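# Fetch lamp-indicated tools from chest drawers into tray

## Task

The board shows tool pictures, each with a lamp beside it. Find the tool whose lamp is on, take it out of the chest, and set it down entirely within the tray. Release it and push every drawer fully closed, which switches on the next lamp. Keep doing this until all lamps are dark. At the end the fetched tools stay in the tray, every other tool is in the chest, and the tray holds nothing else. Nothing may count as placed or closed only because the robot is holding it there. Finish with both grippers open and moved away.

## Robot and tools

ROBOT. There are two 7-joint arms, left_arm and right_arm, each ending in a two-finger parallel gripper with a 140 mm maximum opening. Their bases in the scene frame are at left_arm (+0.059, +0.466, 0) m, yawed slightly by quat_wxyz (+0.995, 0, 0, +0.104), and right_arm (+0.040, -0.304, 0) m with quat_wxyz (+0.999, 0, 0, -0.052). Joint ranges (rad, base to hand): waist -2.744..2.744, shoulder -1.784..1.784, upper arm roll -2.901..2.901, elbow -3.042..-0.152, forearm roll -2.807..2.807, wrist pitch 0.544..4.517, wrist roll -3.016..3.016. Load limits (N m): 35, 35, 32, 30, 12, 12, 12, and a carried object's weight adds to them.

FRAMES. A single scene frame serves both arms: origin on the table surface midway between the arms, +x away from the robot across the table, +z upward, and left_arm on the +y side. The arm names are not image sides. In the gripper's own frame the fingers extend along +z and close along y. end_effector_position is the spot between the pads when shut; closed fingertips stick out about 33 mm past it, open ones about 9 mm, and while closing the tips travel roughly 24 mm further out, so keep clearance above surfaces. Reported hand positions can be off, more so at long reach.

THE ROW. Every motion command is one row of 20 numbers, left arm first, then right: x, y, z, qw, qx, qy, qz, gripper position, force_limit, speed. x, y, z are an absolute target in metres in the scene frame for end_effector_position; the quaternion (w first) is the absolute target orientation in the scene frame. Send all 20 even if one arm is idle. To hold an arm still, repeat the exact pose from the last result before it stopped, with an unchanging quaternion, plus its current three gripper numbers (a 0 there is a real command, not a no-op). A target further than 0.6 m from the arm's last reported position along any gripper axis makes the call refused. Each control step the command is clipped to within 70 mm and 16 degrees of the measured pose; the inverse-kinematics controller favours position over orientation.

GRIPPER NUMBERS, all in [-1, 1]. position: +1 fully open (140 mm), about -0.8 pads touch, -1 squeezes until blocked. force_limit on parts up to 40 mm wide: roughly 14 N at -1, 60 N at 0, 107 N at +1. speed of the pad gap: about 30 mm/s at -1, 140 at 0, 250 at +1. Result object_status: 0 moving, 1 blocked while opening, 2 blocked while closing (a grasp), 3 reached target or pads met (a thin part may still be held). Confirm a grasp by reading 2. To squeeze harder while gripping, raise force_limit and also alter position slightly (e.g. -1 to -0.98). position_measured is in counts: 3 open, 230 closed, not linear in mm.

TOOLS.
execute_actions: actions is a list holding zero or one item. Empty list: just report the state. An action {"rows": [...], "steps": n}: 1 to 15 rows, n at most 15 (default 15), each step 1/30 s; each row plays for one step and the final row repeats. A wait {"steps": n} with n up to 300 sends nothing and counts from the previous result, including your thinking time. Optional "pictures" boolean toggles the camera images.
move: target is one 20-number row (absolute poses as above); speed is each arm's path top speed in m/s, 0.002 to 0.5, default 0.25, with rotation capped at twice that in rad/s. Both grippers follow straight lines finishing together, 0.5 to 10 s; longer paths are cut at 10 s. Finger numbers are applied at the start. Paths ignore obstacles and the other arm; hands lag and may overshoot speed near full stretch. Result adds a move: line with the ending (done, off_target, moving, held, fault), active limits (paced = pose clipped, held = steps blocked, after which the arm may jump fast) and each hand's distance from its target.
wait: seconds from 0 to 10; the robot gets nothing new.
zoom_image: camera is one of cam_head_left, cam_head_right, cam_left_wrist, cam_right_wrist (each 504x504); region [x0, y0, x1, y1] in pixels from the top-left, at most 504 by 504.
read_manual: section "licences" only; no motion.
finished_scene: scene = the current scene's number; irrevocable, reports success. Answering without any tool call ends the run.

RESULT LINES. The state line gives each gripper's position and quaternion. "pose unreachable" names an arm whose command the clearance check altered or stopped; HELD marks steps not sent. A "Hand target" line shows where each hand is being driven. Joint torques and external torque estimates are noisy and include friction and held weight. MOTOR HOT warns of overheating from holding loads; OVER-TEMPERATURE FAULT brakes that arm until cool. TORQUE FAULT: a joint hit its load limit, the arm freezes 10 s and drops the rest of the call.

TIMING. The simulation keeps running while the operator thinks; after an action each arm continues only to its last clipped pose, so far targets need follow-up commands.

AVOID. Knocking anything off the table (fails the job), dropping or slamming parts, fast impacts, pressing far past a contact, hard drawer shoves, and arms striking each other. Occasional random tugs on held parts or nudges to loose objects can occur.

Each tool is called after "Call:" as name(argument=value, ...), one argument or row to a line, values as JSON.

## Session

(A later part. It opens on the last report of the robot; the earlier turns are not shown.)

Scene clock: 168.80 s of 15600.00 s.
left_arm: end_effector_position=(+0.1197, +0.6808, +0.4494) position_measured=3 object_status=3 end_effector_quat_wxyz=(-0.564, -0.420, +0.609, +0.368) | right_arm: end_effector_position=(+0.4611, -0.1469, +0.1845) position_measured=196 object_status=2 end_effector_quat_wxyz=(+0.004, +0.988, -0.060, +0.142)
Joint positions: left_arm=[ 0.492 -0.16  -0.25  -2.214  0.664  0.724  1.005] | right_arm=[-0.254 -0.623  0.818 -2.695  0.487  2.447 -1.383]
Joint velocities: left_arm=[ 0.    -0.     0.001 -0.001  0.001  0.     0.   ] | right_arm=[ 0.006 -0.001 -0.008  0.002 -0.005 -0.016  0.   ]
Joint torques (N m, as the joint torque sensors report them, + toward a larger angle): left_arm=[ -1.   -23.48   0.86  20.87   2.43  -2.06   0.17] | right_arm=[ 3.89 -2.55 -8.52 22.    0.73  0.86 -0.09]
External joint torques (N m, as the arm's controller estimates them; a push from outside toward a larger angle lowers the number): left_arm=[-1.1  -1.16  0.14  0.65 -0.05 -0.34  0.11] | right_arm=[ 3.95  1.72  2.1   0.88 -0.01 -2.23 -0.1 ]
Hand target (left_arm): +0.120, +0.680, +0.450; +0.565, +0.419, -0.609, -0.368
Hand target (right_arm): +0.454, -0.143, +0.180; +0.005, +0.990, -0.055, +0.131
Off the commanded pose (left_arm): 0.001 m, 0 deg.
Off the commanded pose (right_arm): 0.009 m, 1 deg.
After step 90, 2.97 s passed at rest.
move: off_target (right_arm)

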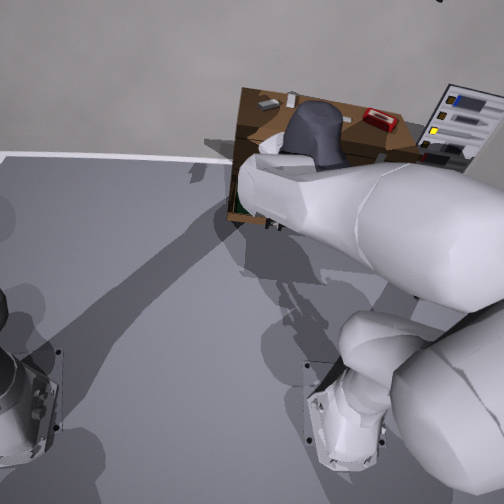

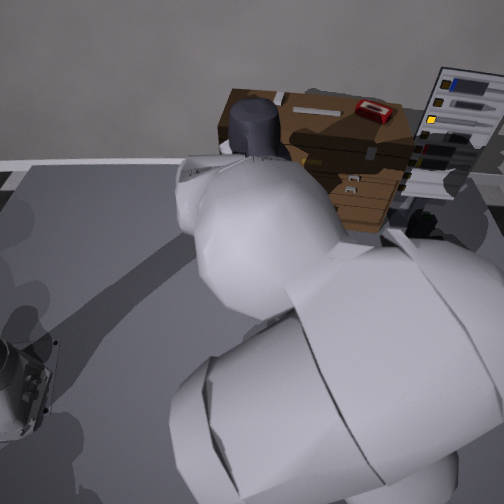

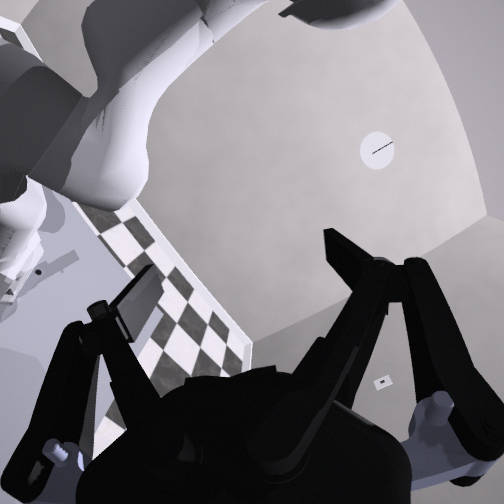

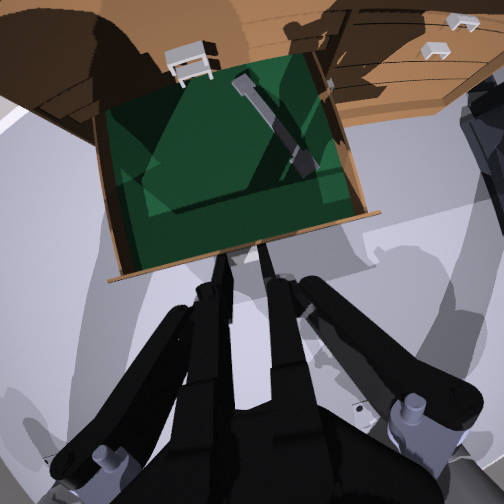

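Call:
move(
  target=[0.12,0.68,0.45,-0.565,-0.419,0.609,0.368,1,0,0,0.612,-0.162,0.176,0.0194,0.9385,-0.0533,0.3415,-1,0.3,-0.5],
  speed=0.08,
)

Call:
move(
  target=[0.12,0.68,0.45,-0.565,-0.419,0.609,0.368,1,0,0,0.622,-0.163,0.176,0.0194,0.9385,-0.0533,0.3415,-1,0.3,-0.5],
  speed=0.03,
)

Call:
move(
  target=[0.12,0.68,0.45,-0.565,-0.419,0.609,0.368,1,0,0,0.612,-0.162,0.176,0.0194,0.9385,-0.0533,0.3415,0,0,0],
  speed=0.02,
)

Call:
move(
  target=[0.12,0.68,0.45,-0.565,-0.419,0.609,0.368,1,0,0,0.600,-0.161,0.218,0.0194,0.9385,-0.0533,0.3415,0,0,0],
  speed=0.06,
)

Call:
move(
  target=[0.12,0.68,0.45,-0.565,-0.419,0.609,0.368,1,0,0,0.630,-0.164,0.218,0.0194,0.9385,-0.0533,0.3415,0,0,0],
  speed=0.03,
)

Scene clock: 193.00 s of 15600.00 s.
left_arm: end_effector_position=(+0.1197, +0.6808, +0.4494) position_measured=3 object_status=3 end_effector_quat_wxyz=(-0.564, -0.420, +0.609, +0.368) | right_arm: end_effector_position=(+0.6132, -0.1623, +0.1758) position_measured=196 object_status=2 end_effector_quat_wxyz=(+0.023, +0.939, -0.049, +0.341)
Joint positions: left_arm=[ 0.492 -0.16  -0.25  -2.214  0.664  0.724  1.005] | right_arm=[-0.918 -0.397  1.457 -2.64   0.405  3.176 -1.33 ]
Joint velocities: left_arm=[-0.001  0.     0.    -0.001  0.     0.    -0.   ] | right_arm=[-0.012  0.     0.019 -0.004  0.006  0.021  0.002]
Joint torques (N m, as the joint torque sensors report them, + toward a larger angle): left_arm=[ -1.25 -23.48   0.86  21.08   2.36  -2.12   0.18] | right_arm=[-2.4   4.09 -7.72 16.74  1.25  3.39  0.17]
External joint torques (N m, as the arm's controller estimates them; a push from outside toward a larger angle lowers the number): left_arm=[-1.33 -1.15  0.16  0.89 -0.12 -0.4   0.13] | right_arm=[-2.44  0.11  2.46 -1.49  0.31 -0.08  0.15]
Hand target (left_arm): +0.120, +0.680, +0.450; +0.565, +0.419, -0.609, -0.368
Hand target (right_arm): +0.613, -0.163, +0.175; +0.022, +0.938, -0.053, +0.341
Off the commanded pose (left_arm): 0.001 m, 0 deg.
Off the commanded pose (right_arm): 0.001 m, 1 deg.
After step 90, 18.23 s passed at rest.
move: done

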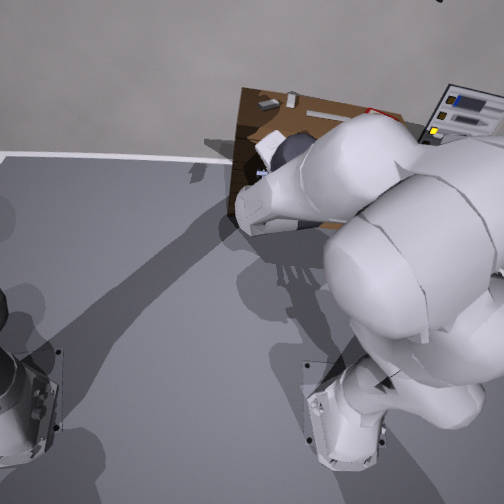

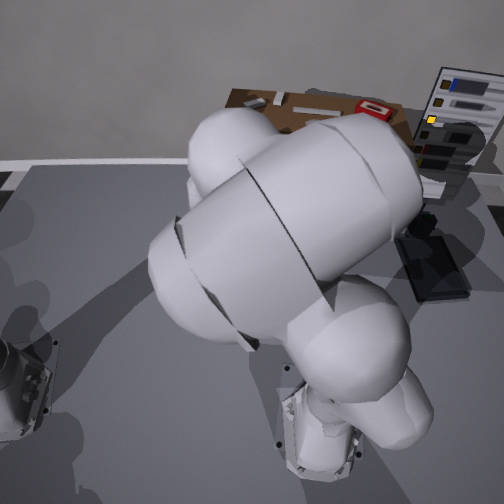

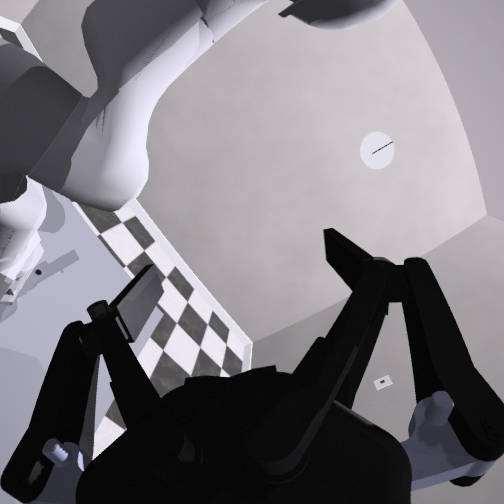

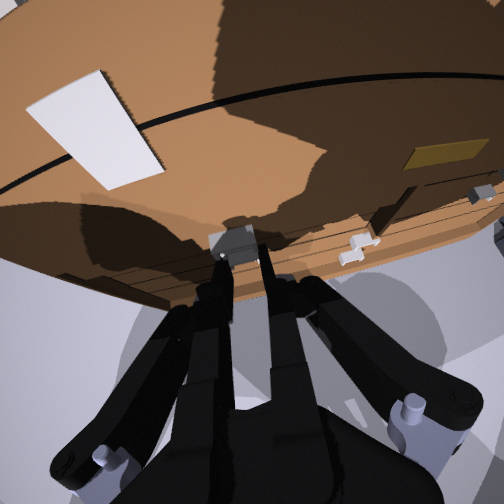

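Scene clock: 193.70 s of 15600.00 s.
left_arm: end_effector_position=(+0.1197, +0.6808, +0.4494) position_measured=3 object_status=3 end_effector_quat_wxyz=(-0.564, -0.420, +0.609, +0.368) | right_arm: end_effector_position=(+0.6180, -0.1625, +0.1742) position_measured=196 object_status=2 end_effector_quat_wxyz=(+0.022, +0.939, -0.052, +0.341)
Joint positions: left_arm=[ 0.492 -0.16  -0.25  -2.214  0.664  0.724  1.005] | right_arm=[-0.96  -0.389  1.493 -2.627  0.405  3.181 -1.33 ]
Joint velocities: left_arm=[-0.    -0.001  0.    -0.    -0.    -0.001 -0.001] | right_arm=[-0.011  0.002  0.01   0.     0.     0.004 -0.   ]
Joint torques (N m, as the joint torque sensors report them, + toward a larger angle): left_arm=[ -0.7  -23.84   0.49  20.76   2.37  -2.07   0.07] | right_arm=[-7.85  8.59 -6.5  22.88 -0.25  3.3  -0.25]
External joint torques (N m, as the arm's controller estimates them; a push from outside toward a larger angle lowers the number): left_arm=[-0.7  -1.48 -0.12  0.52 -0.1  -0.36  0.01] | right_arm=[-7.87  3.79  3.56  4.81 -1.18 -0.15 -0.26]
Hand target (left_arm): +0.120, +0.680, +0.450; +0.565, +0.419, -0.609, -0.368
Hand target (right_arm): +0.622, -0.163, +0.176; +0.019, +0.938, -0.053, +0.341
Off the commanded pose (left_arm): 0.001 m, 0 deg.
Off the commanded pose (right_arm): 0.004 m, 0 deg.
move: off_target (right_arm)

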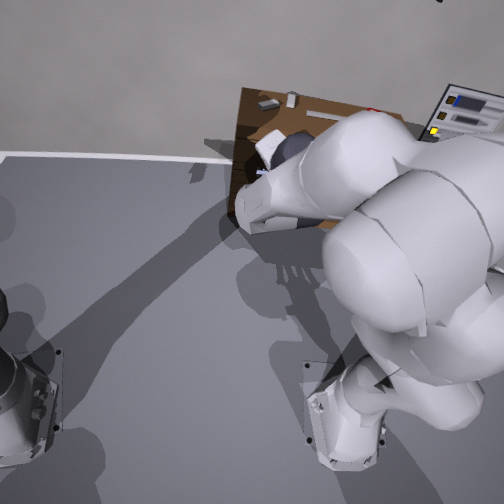

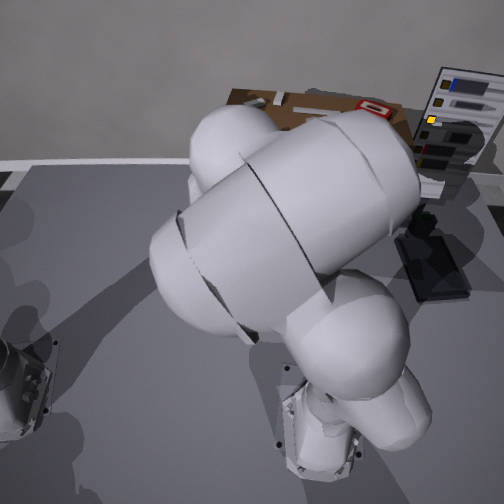

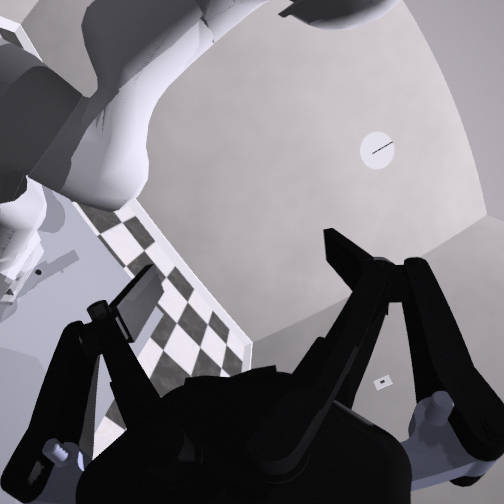

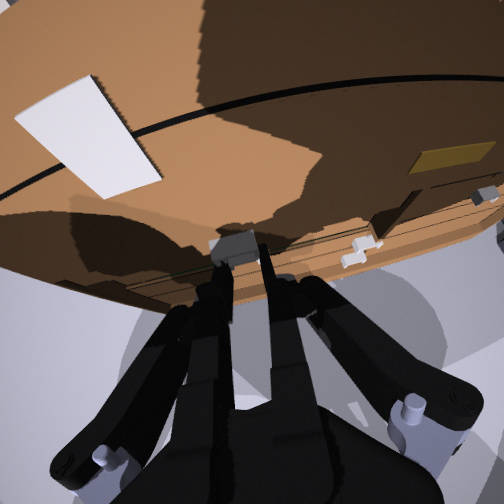

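Scene clock: 194.40 s of 15600.00 s.
left_arm: end_effector_position=(+0.1197, +0.6808, +0.4494) position_measured=3 object_status=3 end_effector_quat_wxyz=(-0.564, -0.420, +0.609, +0.368) | right_arm: end_effector_position=(+0.6120, -0.1614, +0.1753) position_measured=129 object_status=3 end_effector_quat_wxyz=(+0.020, +0.939, -0.051, +0.340)
Joint positions: left_arm=[ 0.492 -0.16  -0.25  -2.214  0.664  0.724  1.005] | right_arm=[-0.909 -0.391  1.451 -2.643  0.409  3.179 -1.33 ]
Joint velocities: left_arm=[ 0.001 -0.001  0.    -0.001  0.    -0.     0.   ] | right_arm=[ 0.011  0.    -0.012 -0.004 -0.    -0.    -0.003]
Joint torques (N m, as the joint torque sensors report them, + toward a larger angle): left_arm=[ -1.21 -23.37   0.29  20.89   2.41  -2.09   0.12] | right_arm=[  0.24   2.71 -11.03  16.79   1.35   3.76  -0.06]
External joint torques (N m, as the arm's controller estimates them; a push from outside toward a larger angle lowers the number): left_arm=[-1.2  -0.94 -0.32  0.63 -0.06 -0.37  0.06] | right_arm=[ 0.19 -1.01 -1.09 -1.36  0.44  0.31 -0.08]
Hand target (left_arm): +0.120, +0.680, +0.450; +0.565, +0.419, -0.609, -0.368
Hand target (right_arm): +0.612, -0.162, +0.176; +0.019, +0.938, -0.053, +0.341
Off the commanded pose (left_arm): 0.001 m, 0 deg.
Off the commanded pose (right_arm): 0.001 m, 0 deg.
move: done

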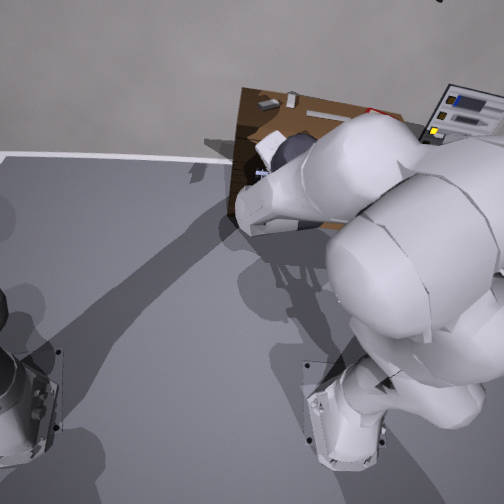

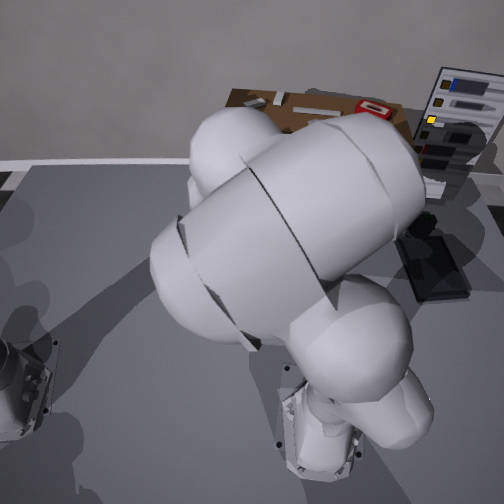

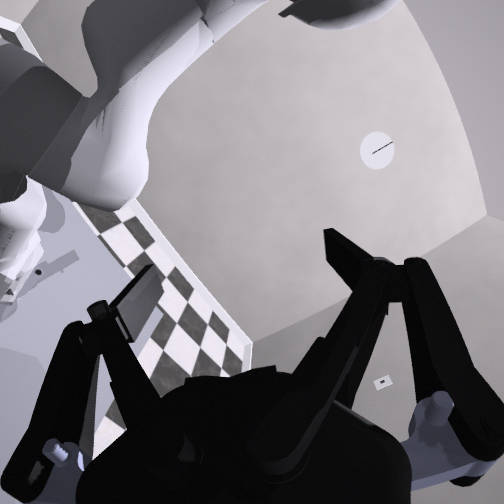

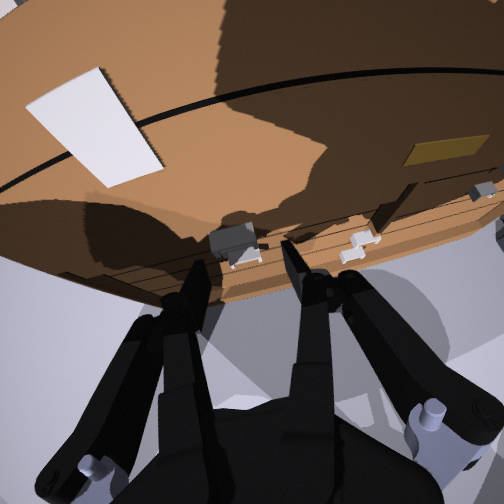

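Scene clock: 195.53 s of 15600.00 s.
left_arm: end_effector_position=(+0.1197, +0.6808, +0.4494) position_measured=3 object_status=3 end_effector_quat_wxyz=(-0.564, -0.420, +0.609, +0.368) | right_arm: end_effector_position=(+0.6016, -0.1607, +0.2197) position_measured=129 object_status=3 end_effector_quat_wxyz=(+0.017, +0.937, -0.058, +0.345)
Joint positions: left_arm=[ 0.492 -0.16  -0.25  -2.214  0.664  0.724  1.005] | right_arm=[-0.632 -0.47   1.167 -2.653  0.43   3.054 -1.342]
Joint velocities: left_arm=[-0.001  0.001 -0.    -0.     0.    -0.    -0.002] | right_arm=[ 0.004  0.001 -0.007  0.    -0.003 -0.019 -0.001]
Joint torques (N m, as the joint torque sensors report them, + toward a larger angle): left_arm=[ -0.86 -23.52   0.65  21.12   2.4   -2.13   0.15] | right_arm=[  0.55  -2.96 -10.98  19.04  -0.03   2.71  -0.48]
External joint torques (N m, as the arm's controller estimates them; a push from outside toward a larger angle lowers the number): left_arm=[-0.85 -1.2   0.04  0.89 -0.07 -0.42  0.09] | right_arm=[ 0.61 -1.54 -0.06 -0.51 -0.96 -0.76 -0.5 ]
Hand target (left_arm): +0.120, +0.680, +0.450; +0.565, +0.419, -0.609, -0.368
Hand target (right_arm): +0.600, -0.161, +0.218; +0.020, +0.938, -0.054, +0.341
Off the commanded pose (left_arm): 0.001 m, 0 deg.
Off the commanded pose (right_arm): 0.002 m, 1 deg.
move: done

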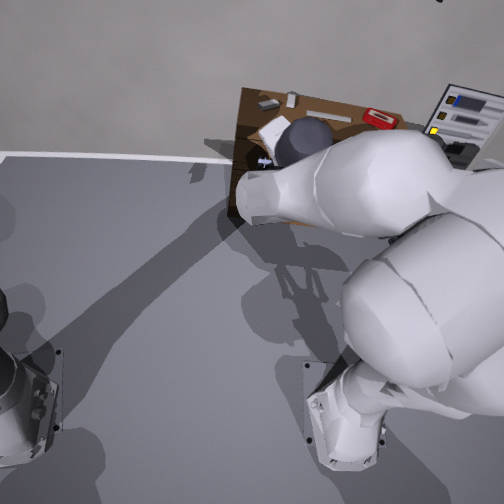

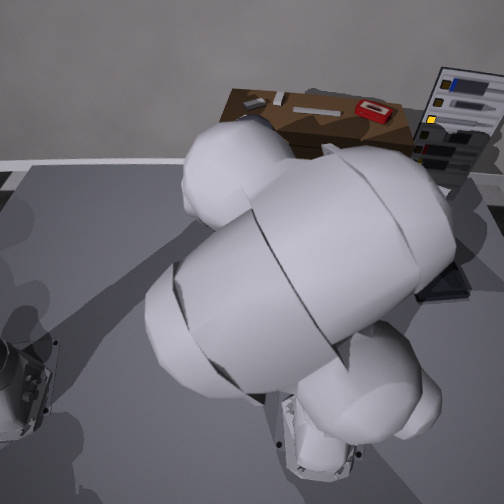

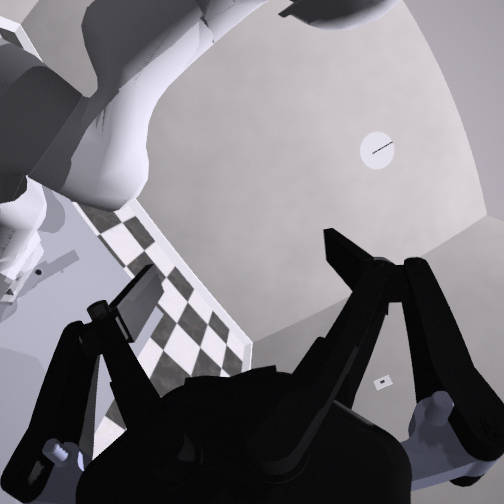

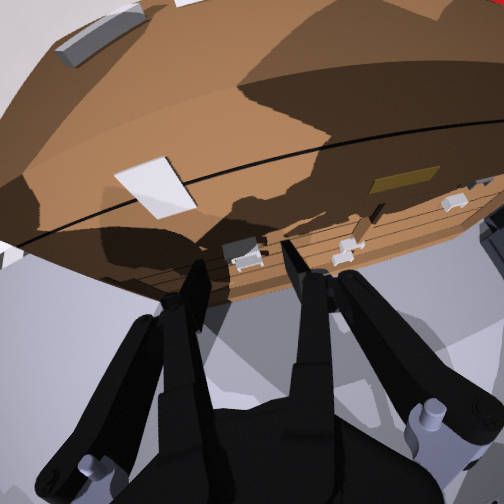

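Scene clock: 196.70 s of 15600.00 s.
left_arm: end_effector_position=(+0.1197, +0.6808, +0.4494) position_measured=3 object_status=3 end_effector_quat_wxyz=(-0.564, -0.420, +0.609, +0.368) | right_arm: end_effector_position=(+0.6231, -0.1624, +0.2148) position_measured=129 object_status=3 end_effector_quat_wxyz=(+0.024, +0.939, -0.047, +0.339)
Joint positions: left_arm=[ 0.492 -0.16  -0.25  -2.214  0.664  0.724  1.005] | right_arm=[-0.781 -0.43   1.277 -2.589  0.385  3.051 -1.352]
Joint velocities: left_arm=[-0.     0.001 -0.001  0.002 -0.    -0.     0.001] | right_arm=[-0.015 -0.001  0.013  0.006  0.001 -0.001 -0.012]
Joint torques (N m, as the joint torque sensors report them, + toward a larger angle): left_arm=[ -0.9  -23.72   0.94  21.     2.42  -2.11   0.15] | right_arm=[-9.7   7.73 -8.78 26.57  0.2   4.19  0.17]
External joint torques (N m, as the arm's controller estimates them; a push from outside toward a larger angle lowers the number): left_arm=[-0.88 -1.46  0.35  0.77 -0.05 -0.41  0.09] | right_arm=[-9.68  7.23  2.06  6.82 -0.76  0.72  0.16]
Hand target (left_arm): +0.120, +0.680, +0.450; +0.565, +0.419, -0.609, -0.368
Hand target (right_arm): +0.630, -0.165, +0.218; +0.020, +0.938, -0.053, +0.342
Off the commanded pose (left_arm): 0.001 m, 0 deg.
Off the commanded pose (right_arm): 0.008 m, 1 deg.
move: off_target (right_arm)

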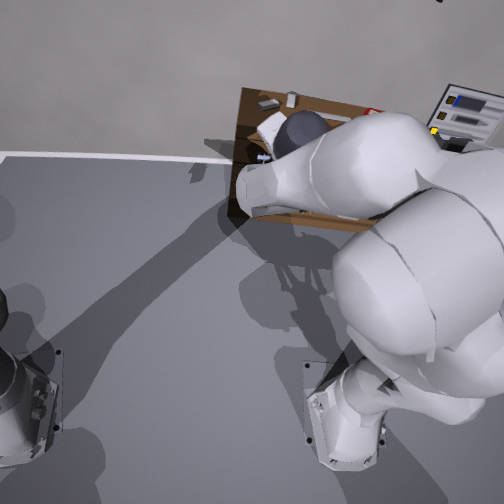

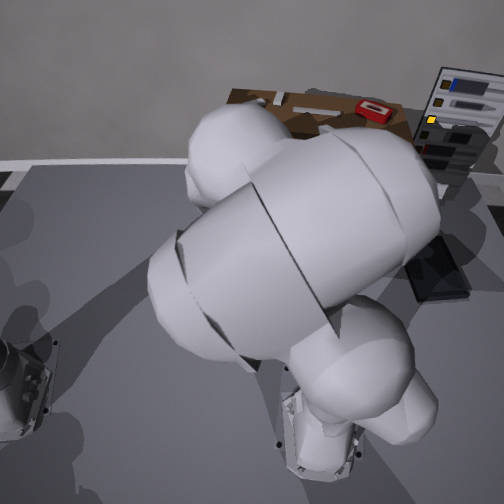

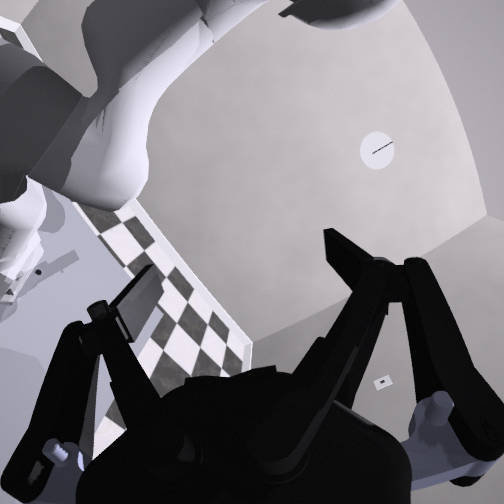

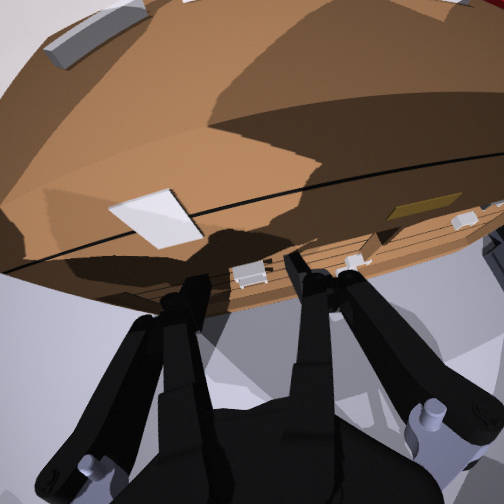

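L1 pushed in. Now L2 at z≈.197.

Call:
move(
  target=[0.12,0.68,0.45,-0.565,-0.419,0.609,0.368,1,0,0,0.613,-0.162,0.197,0.0194,0.9385,-0.0533,0.3415,0,0,0],
  speed=0.05,
)

Call:
move(
  target=[0.12,0.68,0.45,-0.565,-0.419,0.609,0.368,1,0,0,0.613,-0.162,0.197,0.0194,0.9385,-0.0533,0.3415,-1,0.3,-0.5],
  speed=0.05,
)

Call:
move(
  target=[0.12,0.68,0.45,-0.565,-0.419,0.609,0.368,1,0,0,0.462,-0.146,0.205,0.0074,0.989,-0.056,0.131,-1,0.3,-0.5],
  speed=0.07,
)

Scene clock: 205.07 s of 15600.00 s.
left_arm: end_effector_position=(+0.1197, +0.6808, +0.4494) position_measured=3 object_status=3 end_effector_quat_wxyz=(-0.564, -0.420, +0.608, +0.368) | right_arm: end_effector_position=(+0.6202, -0.1612, +0.2114) position_measured=129 object_status=3 end_effector_quat_wxyz=(+0.022, +0.933, -0.047, +0.357)
Joint positions: left_arm=[ 0.492 -0.16  -0.25  -2.214  0.664  0.724  1.005] | right_arm=[-0.783 -0.432  1.306 -2.626  0.406  3.13  -1.347]
Joint velocities: left_arm=[-0.001  0.     0.     0.    -0.002  0.001  0.   ] | right_arm=[-0.005  0.002  0.015 -0.013  0.015  0.035  0.   ]
Joint torques (N m, as the joint torque sensors report them, + toward a larger angle): left_arm=[ -0.83 -23.96   0.7   20.51   2.43  -2.06   0.14] | right_arm=[-3.38  8.72 -3.28 15.59  0.98  0.26  0.28]
External joint torques (N m, as the arm's controller estimates them; a push from outside toward a larger angle lowers the number): left_arm=[-0.8  -1.71  0.11  0.31 -0.04 -0.36  0.08] | right_arm=[-3.31  7.65  7.64 -3.64 -0.01 -3.23  0.27]
Hand target (left_arm): +0.120, +0.680, +0.450; +0.565, +0.419, -0.609, -0.368
Hand target (right_arm): +0.612, -0.161, +0.197; +0.019, +0.938, -0.053, +0.341
Off the commanded pose (left_arm): 0.001 m, 0 deg.
Off the commanded pose (right_arm): 0.016 m, 2 deg.
After step 90, 4.67 s passed at rest.
move: off_target (right_arm)

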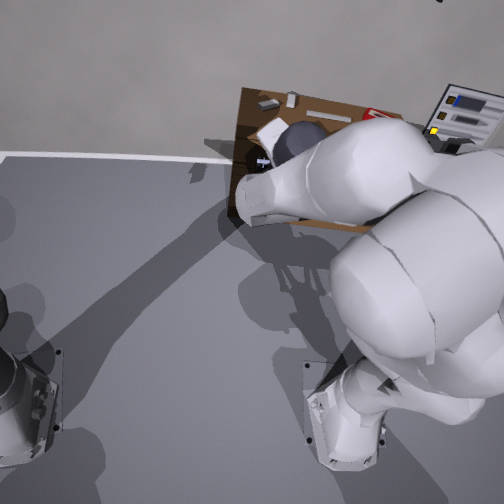

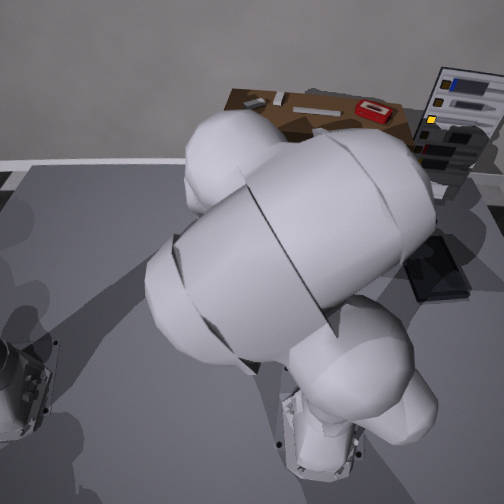

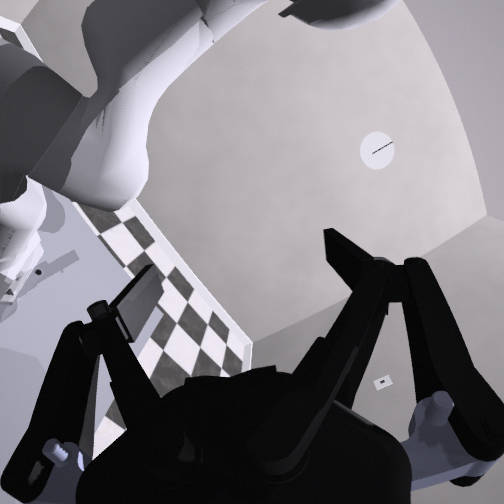

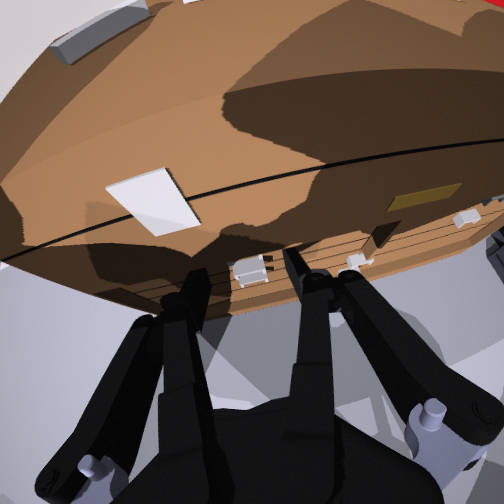

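Scene clock: 205.77 s of 15600.00 s.
left_arm: end_effector_position=(+0.1197, +0.6808, +0.4494) position_measured=3 object_status=3 end_effector_quat_wxyz=(-0.564, -0.420, +0.608, +0.368) | right_arm: end_effector_position=(+0.6186, -0.1627, +0.2111) position_measured=194 object_status=2 end_effector_quat_wxyz=(+0.023, +0.932, -0.049, +0.359)
Joint positions: left_arm=[ 0.492 -0.16  -0.25  -2.214  0.664  0.724  1.005] | right_arm=[-0.777 -0.437  1.303 -2.633  0.412  3.135 -1.346]
Joint velocities: left_arm=[ 0.    -0.003 -0.001  0.002  0.    -0.001  0.001] | right_arm=[-0.    -0.     0.002  0.001  0.003  0.001 -0.001]
Joint torques (N m, as the joint torque sensors report them, + toward a larger angle): left_arm=[ -0.94 -23.74   0.42  20.79   2.39  -2.06   0.17] | right_arm=[-4.71 12.36 -3.42 17.93  0.72  0.5   0.05]
External joint torques (N m, as the arm's controller estimates them; a push from outside toward a larger angle lowers the number): left_arm=[-0.93 -1.21 -0.19  0.47 -0.09 -0.34  0.11] | right_arm=[-4.71 11.34  7.42 -1.1  -0.25 -2.97  0.04]
Hand target (left_arm): +0.120, +0.680, +0.450; +0.565, +0.419, -0.609, -0.368
Hand target (right_arm): +0.612, -0.162, +0.198; +0.019, +0.938, -0.053, +0.342
Off the commanded pose (left_arm): 0.001 m, 0 deg.
Off the commanded pose (right_arm): 0.015 m, 2 deg.
move: off_target (right_arm)

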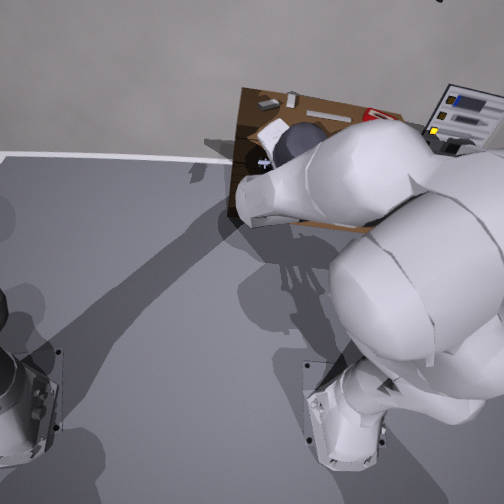

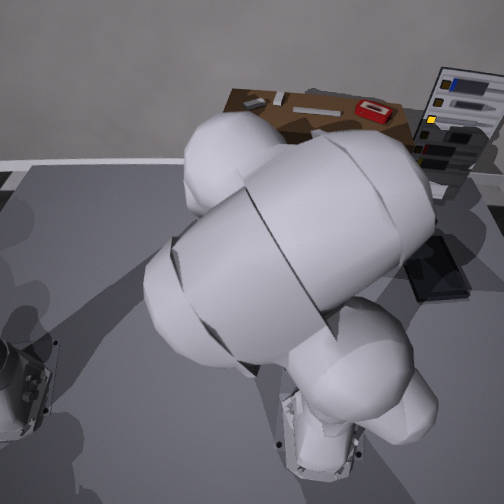

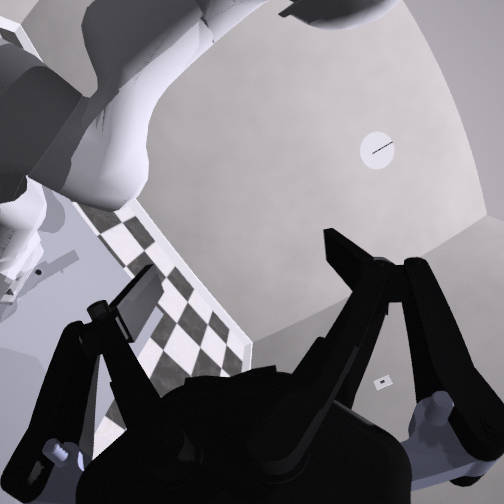

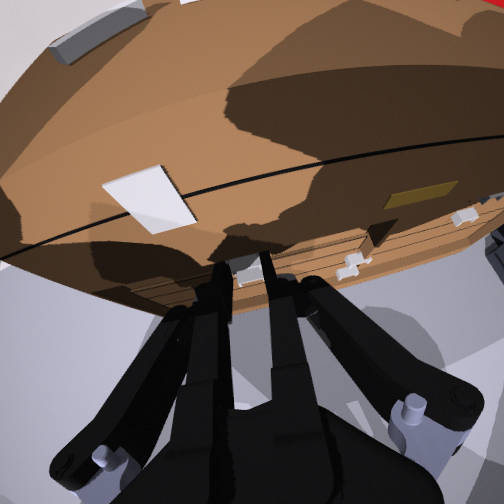

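Scene clock: 209.57 s of 15600.00 s.
left_arm: end_effector_position=(+0.1197, +0.6808, +0.4494) position_measured=3 object_status=3 end_effector_quat_wxyz=(-0.564, -0.420, +0.608, +0.368) | right_arm: end_effector_position=(+0.4759, -0.1487, +0.2200) position_measured=195 object_status=2 end_effector_quat_wxyz=(+0.003, +0.986, -0.057, +0.155)
Joint positions: left_arm=[ 0.492 -0.16  -0.25  -2.214  0.664  0.724  1.005] | right_arm=[-0.239 -0.639  0.752 -2.638  0.432  2.394 -1.376]
Joint velocities: left_arm=[ 0.     0.     0.001  0.     0.    -0.     0.001] | right_arm=[ 0.007 -0.001 -0.008  0.003 -0.006 -0.015  0.   ]
Joint torques (N m, as the joint torque sensors report them, + toward a larger angle): left_arm=[ -1.06 -23.64   0.64  20.59   2.4   -2.06   0.15] | right_arm=[ 6.19  0.24 -4.68 17.23  1.53 -0.96  0.15]
External joint torques (N m, as the arm's controller estimates them; a push from outside toward a larger angle lowers the number): left_arm=[-1.12 -1.32 -0.05  0.38 -0.07 -0.34  0.09] | right_arm=[ 6.26  5.07  5.96 -4.84  0.76 -4.11  0.14]
Hand target (left_arm): +0.120, +0.680, +0.450; +0.565, +0.419, -0.609, -0.368
Hand target (right_arm): +0.461, -0.145, +0.206; +0.005, +0.990, -0.055, +0.132
Off the commanded pose (left_arm): 0.001 m, 0 deg.
Off the commanded pose (right_arm): 0.021 m, 3 deg.
move: off_target (right_arm)

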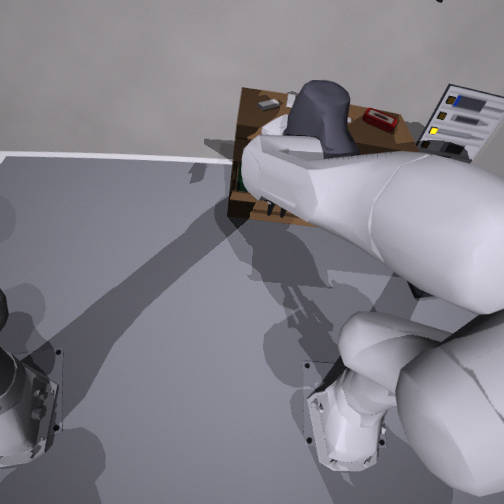

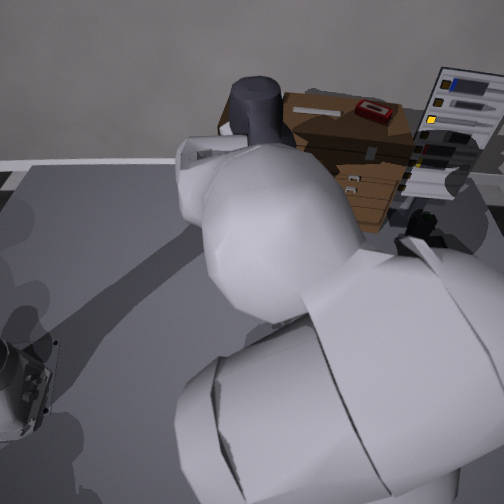

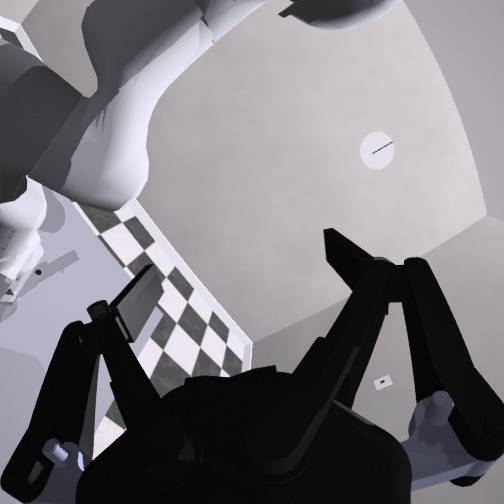

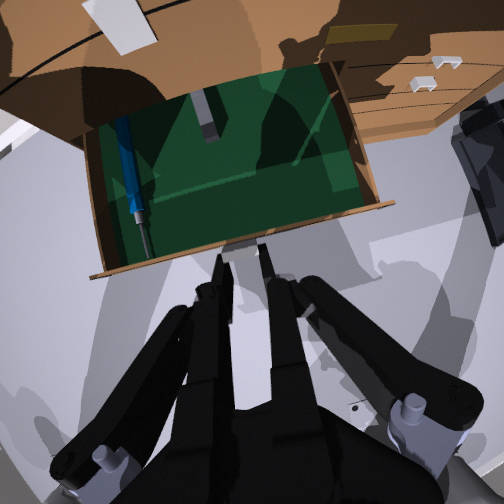

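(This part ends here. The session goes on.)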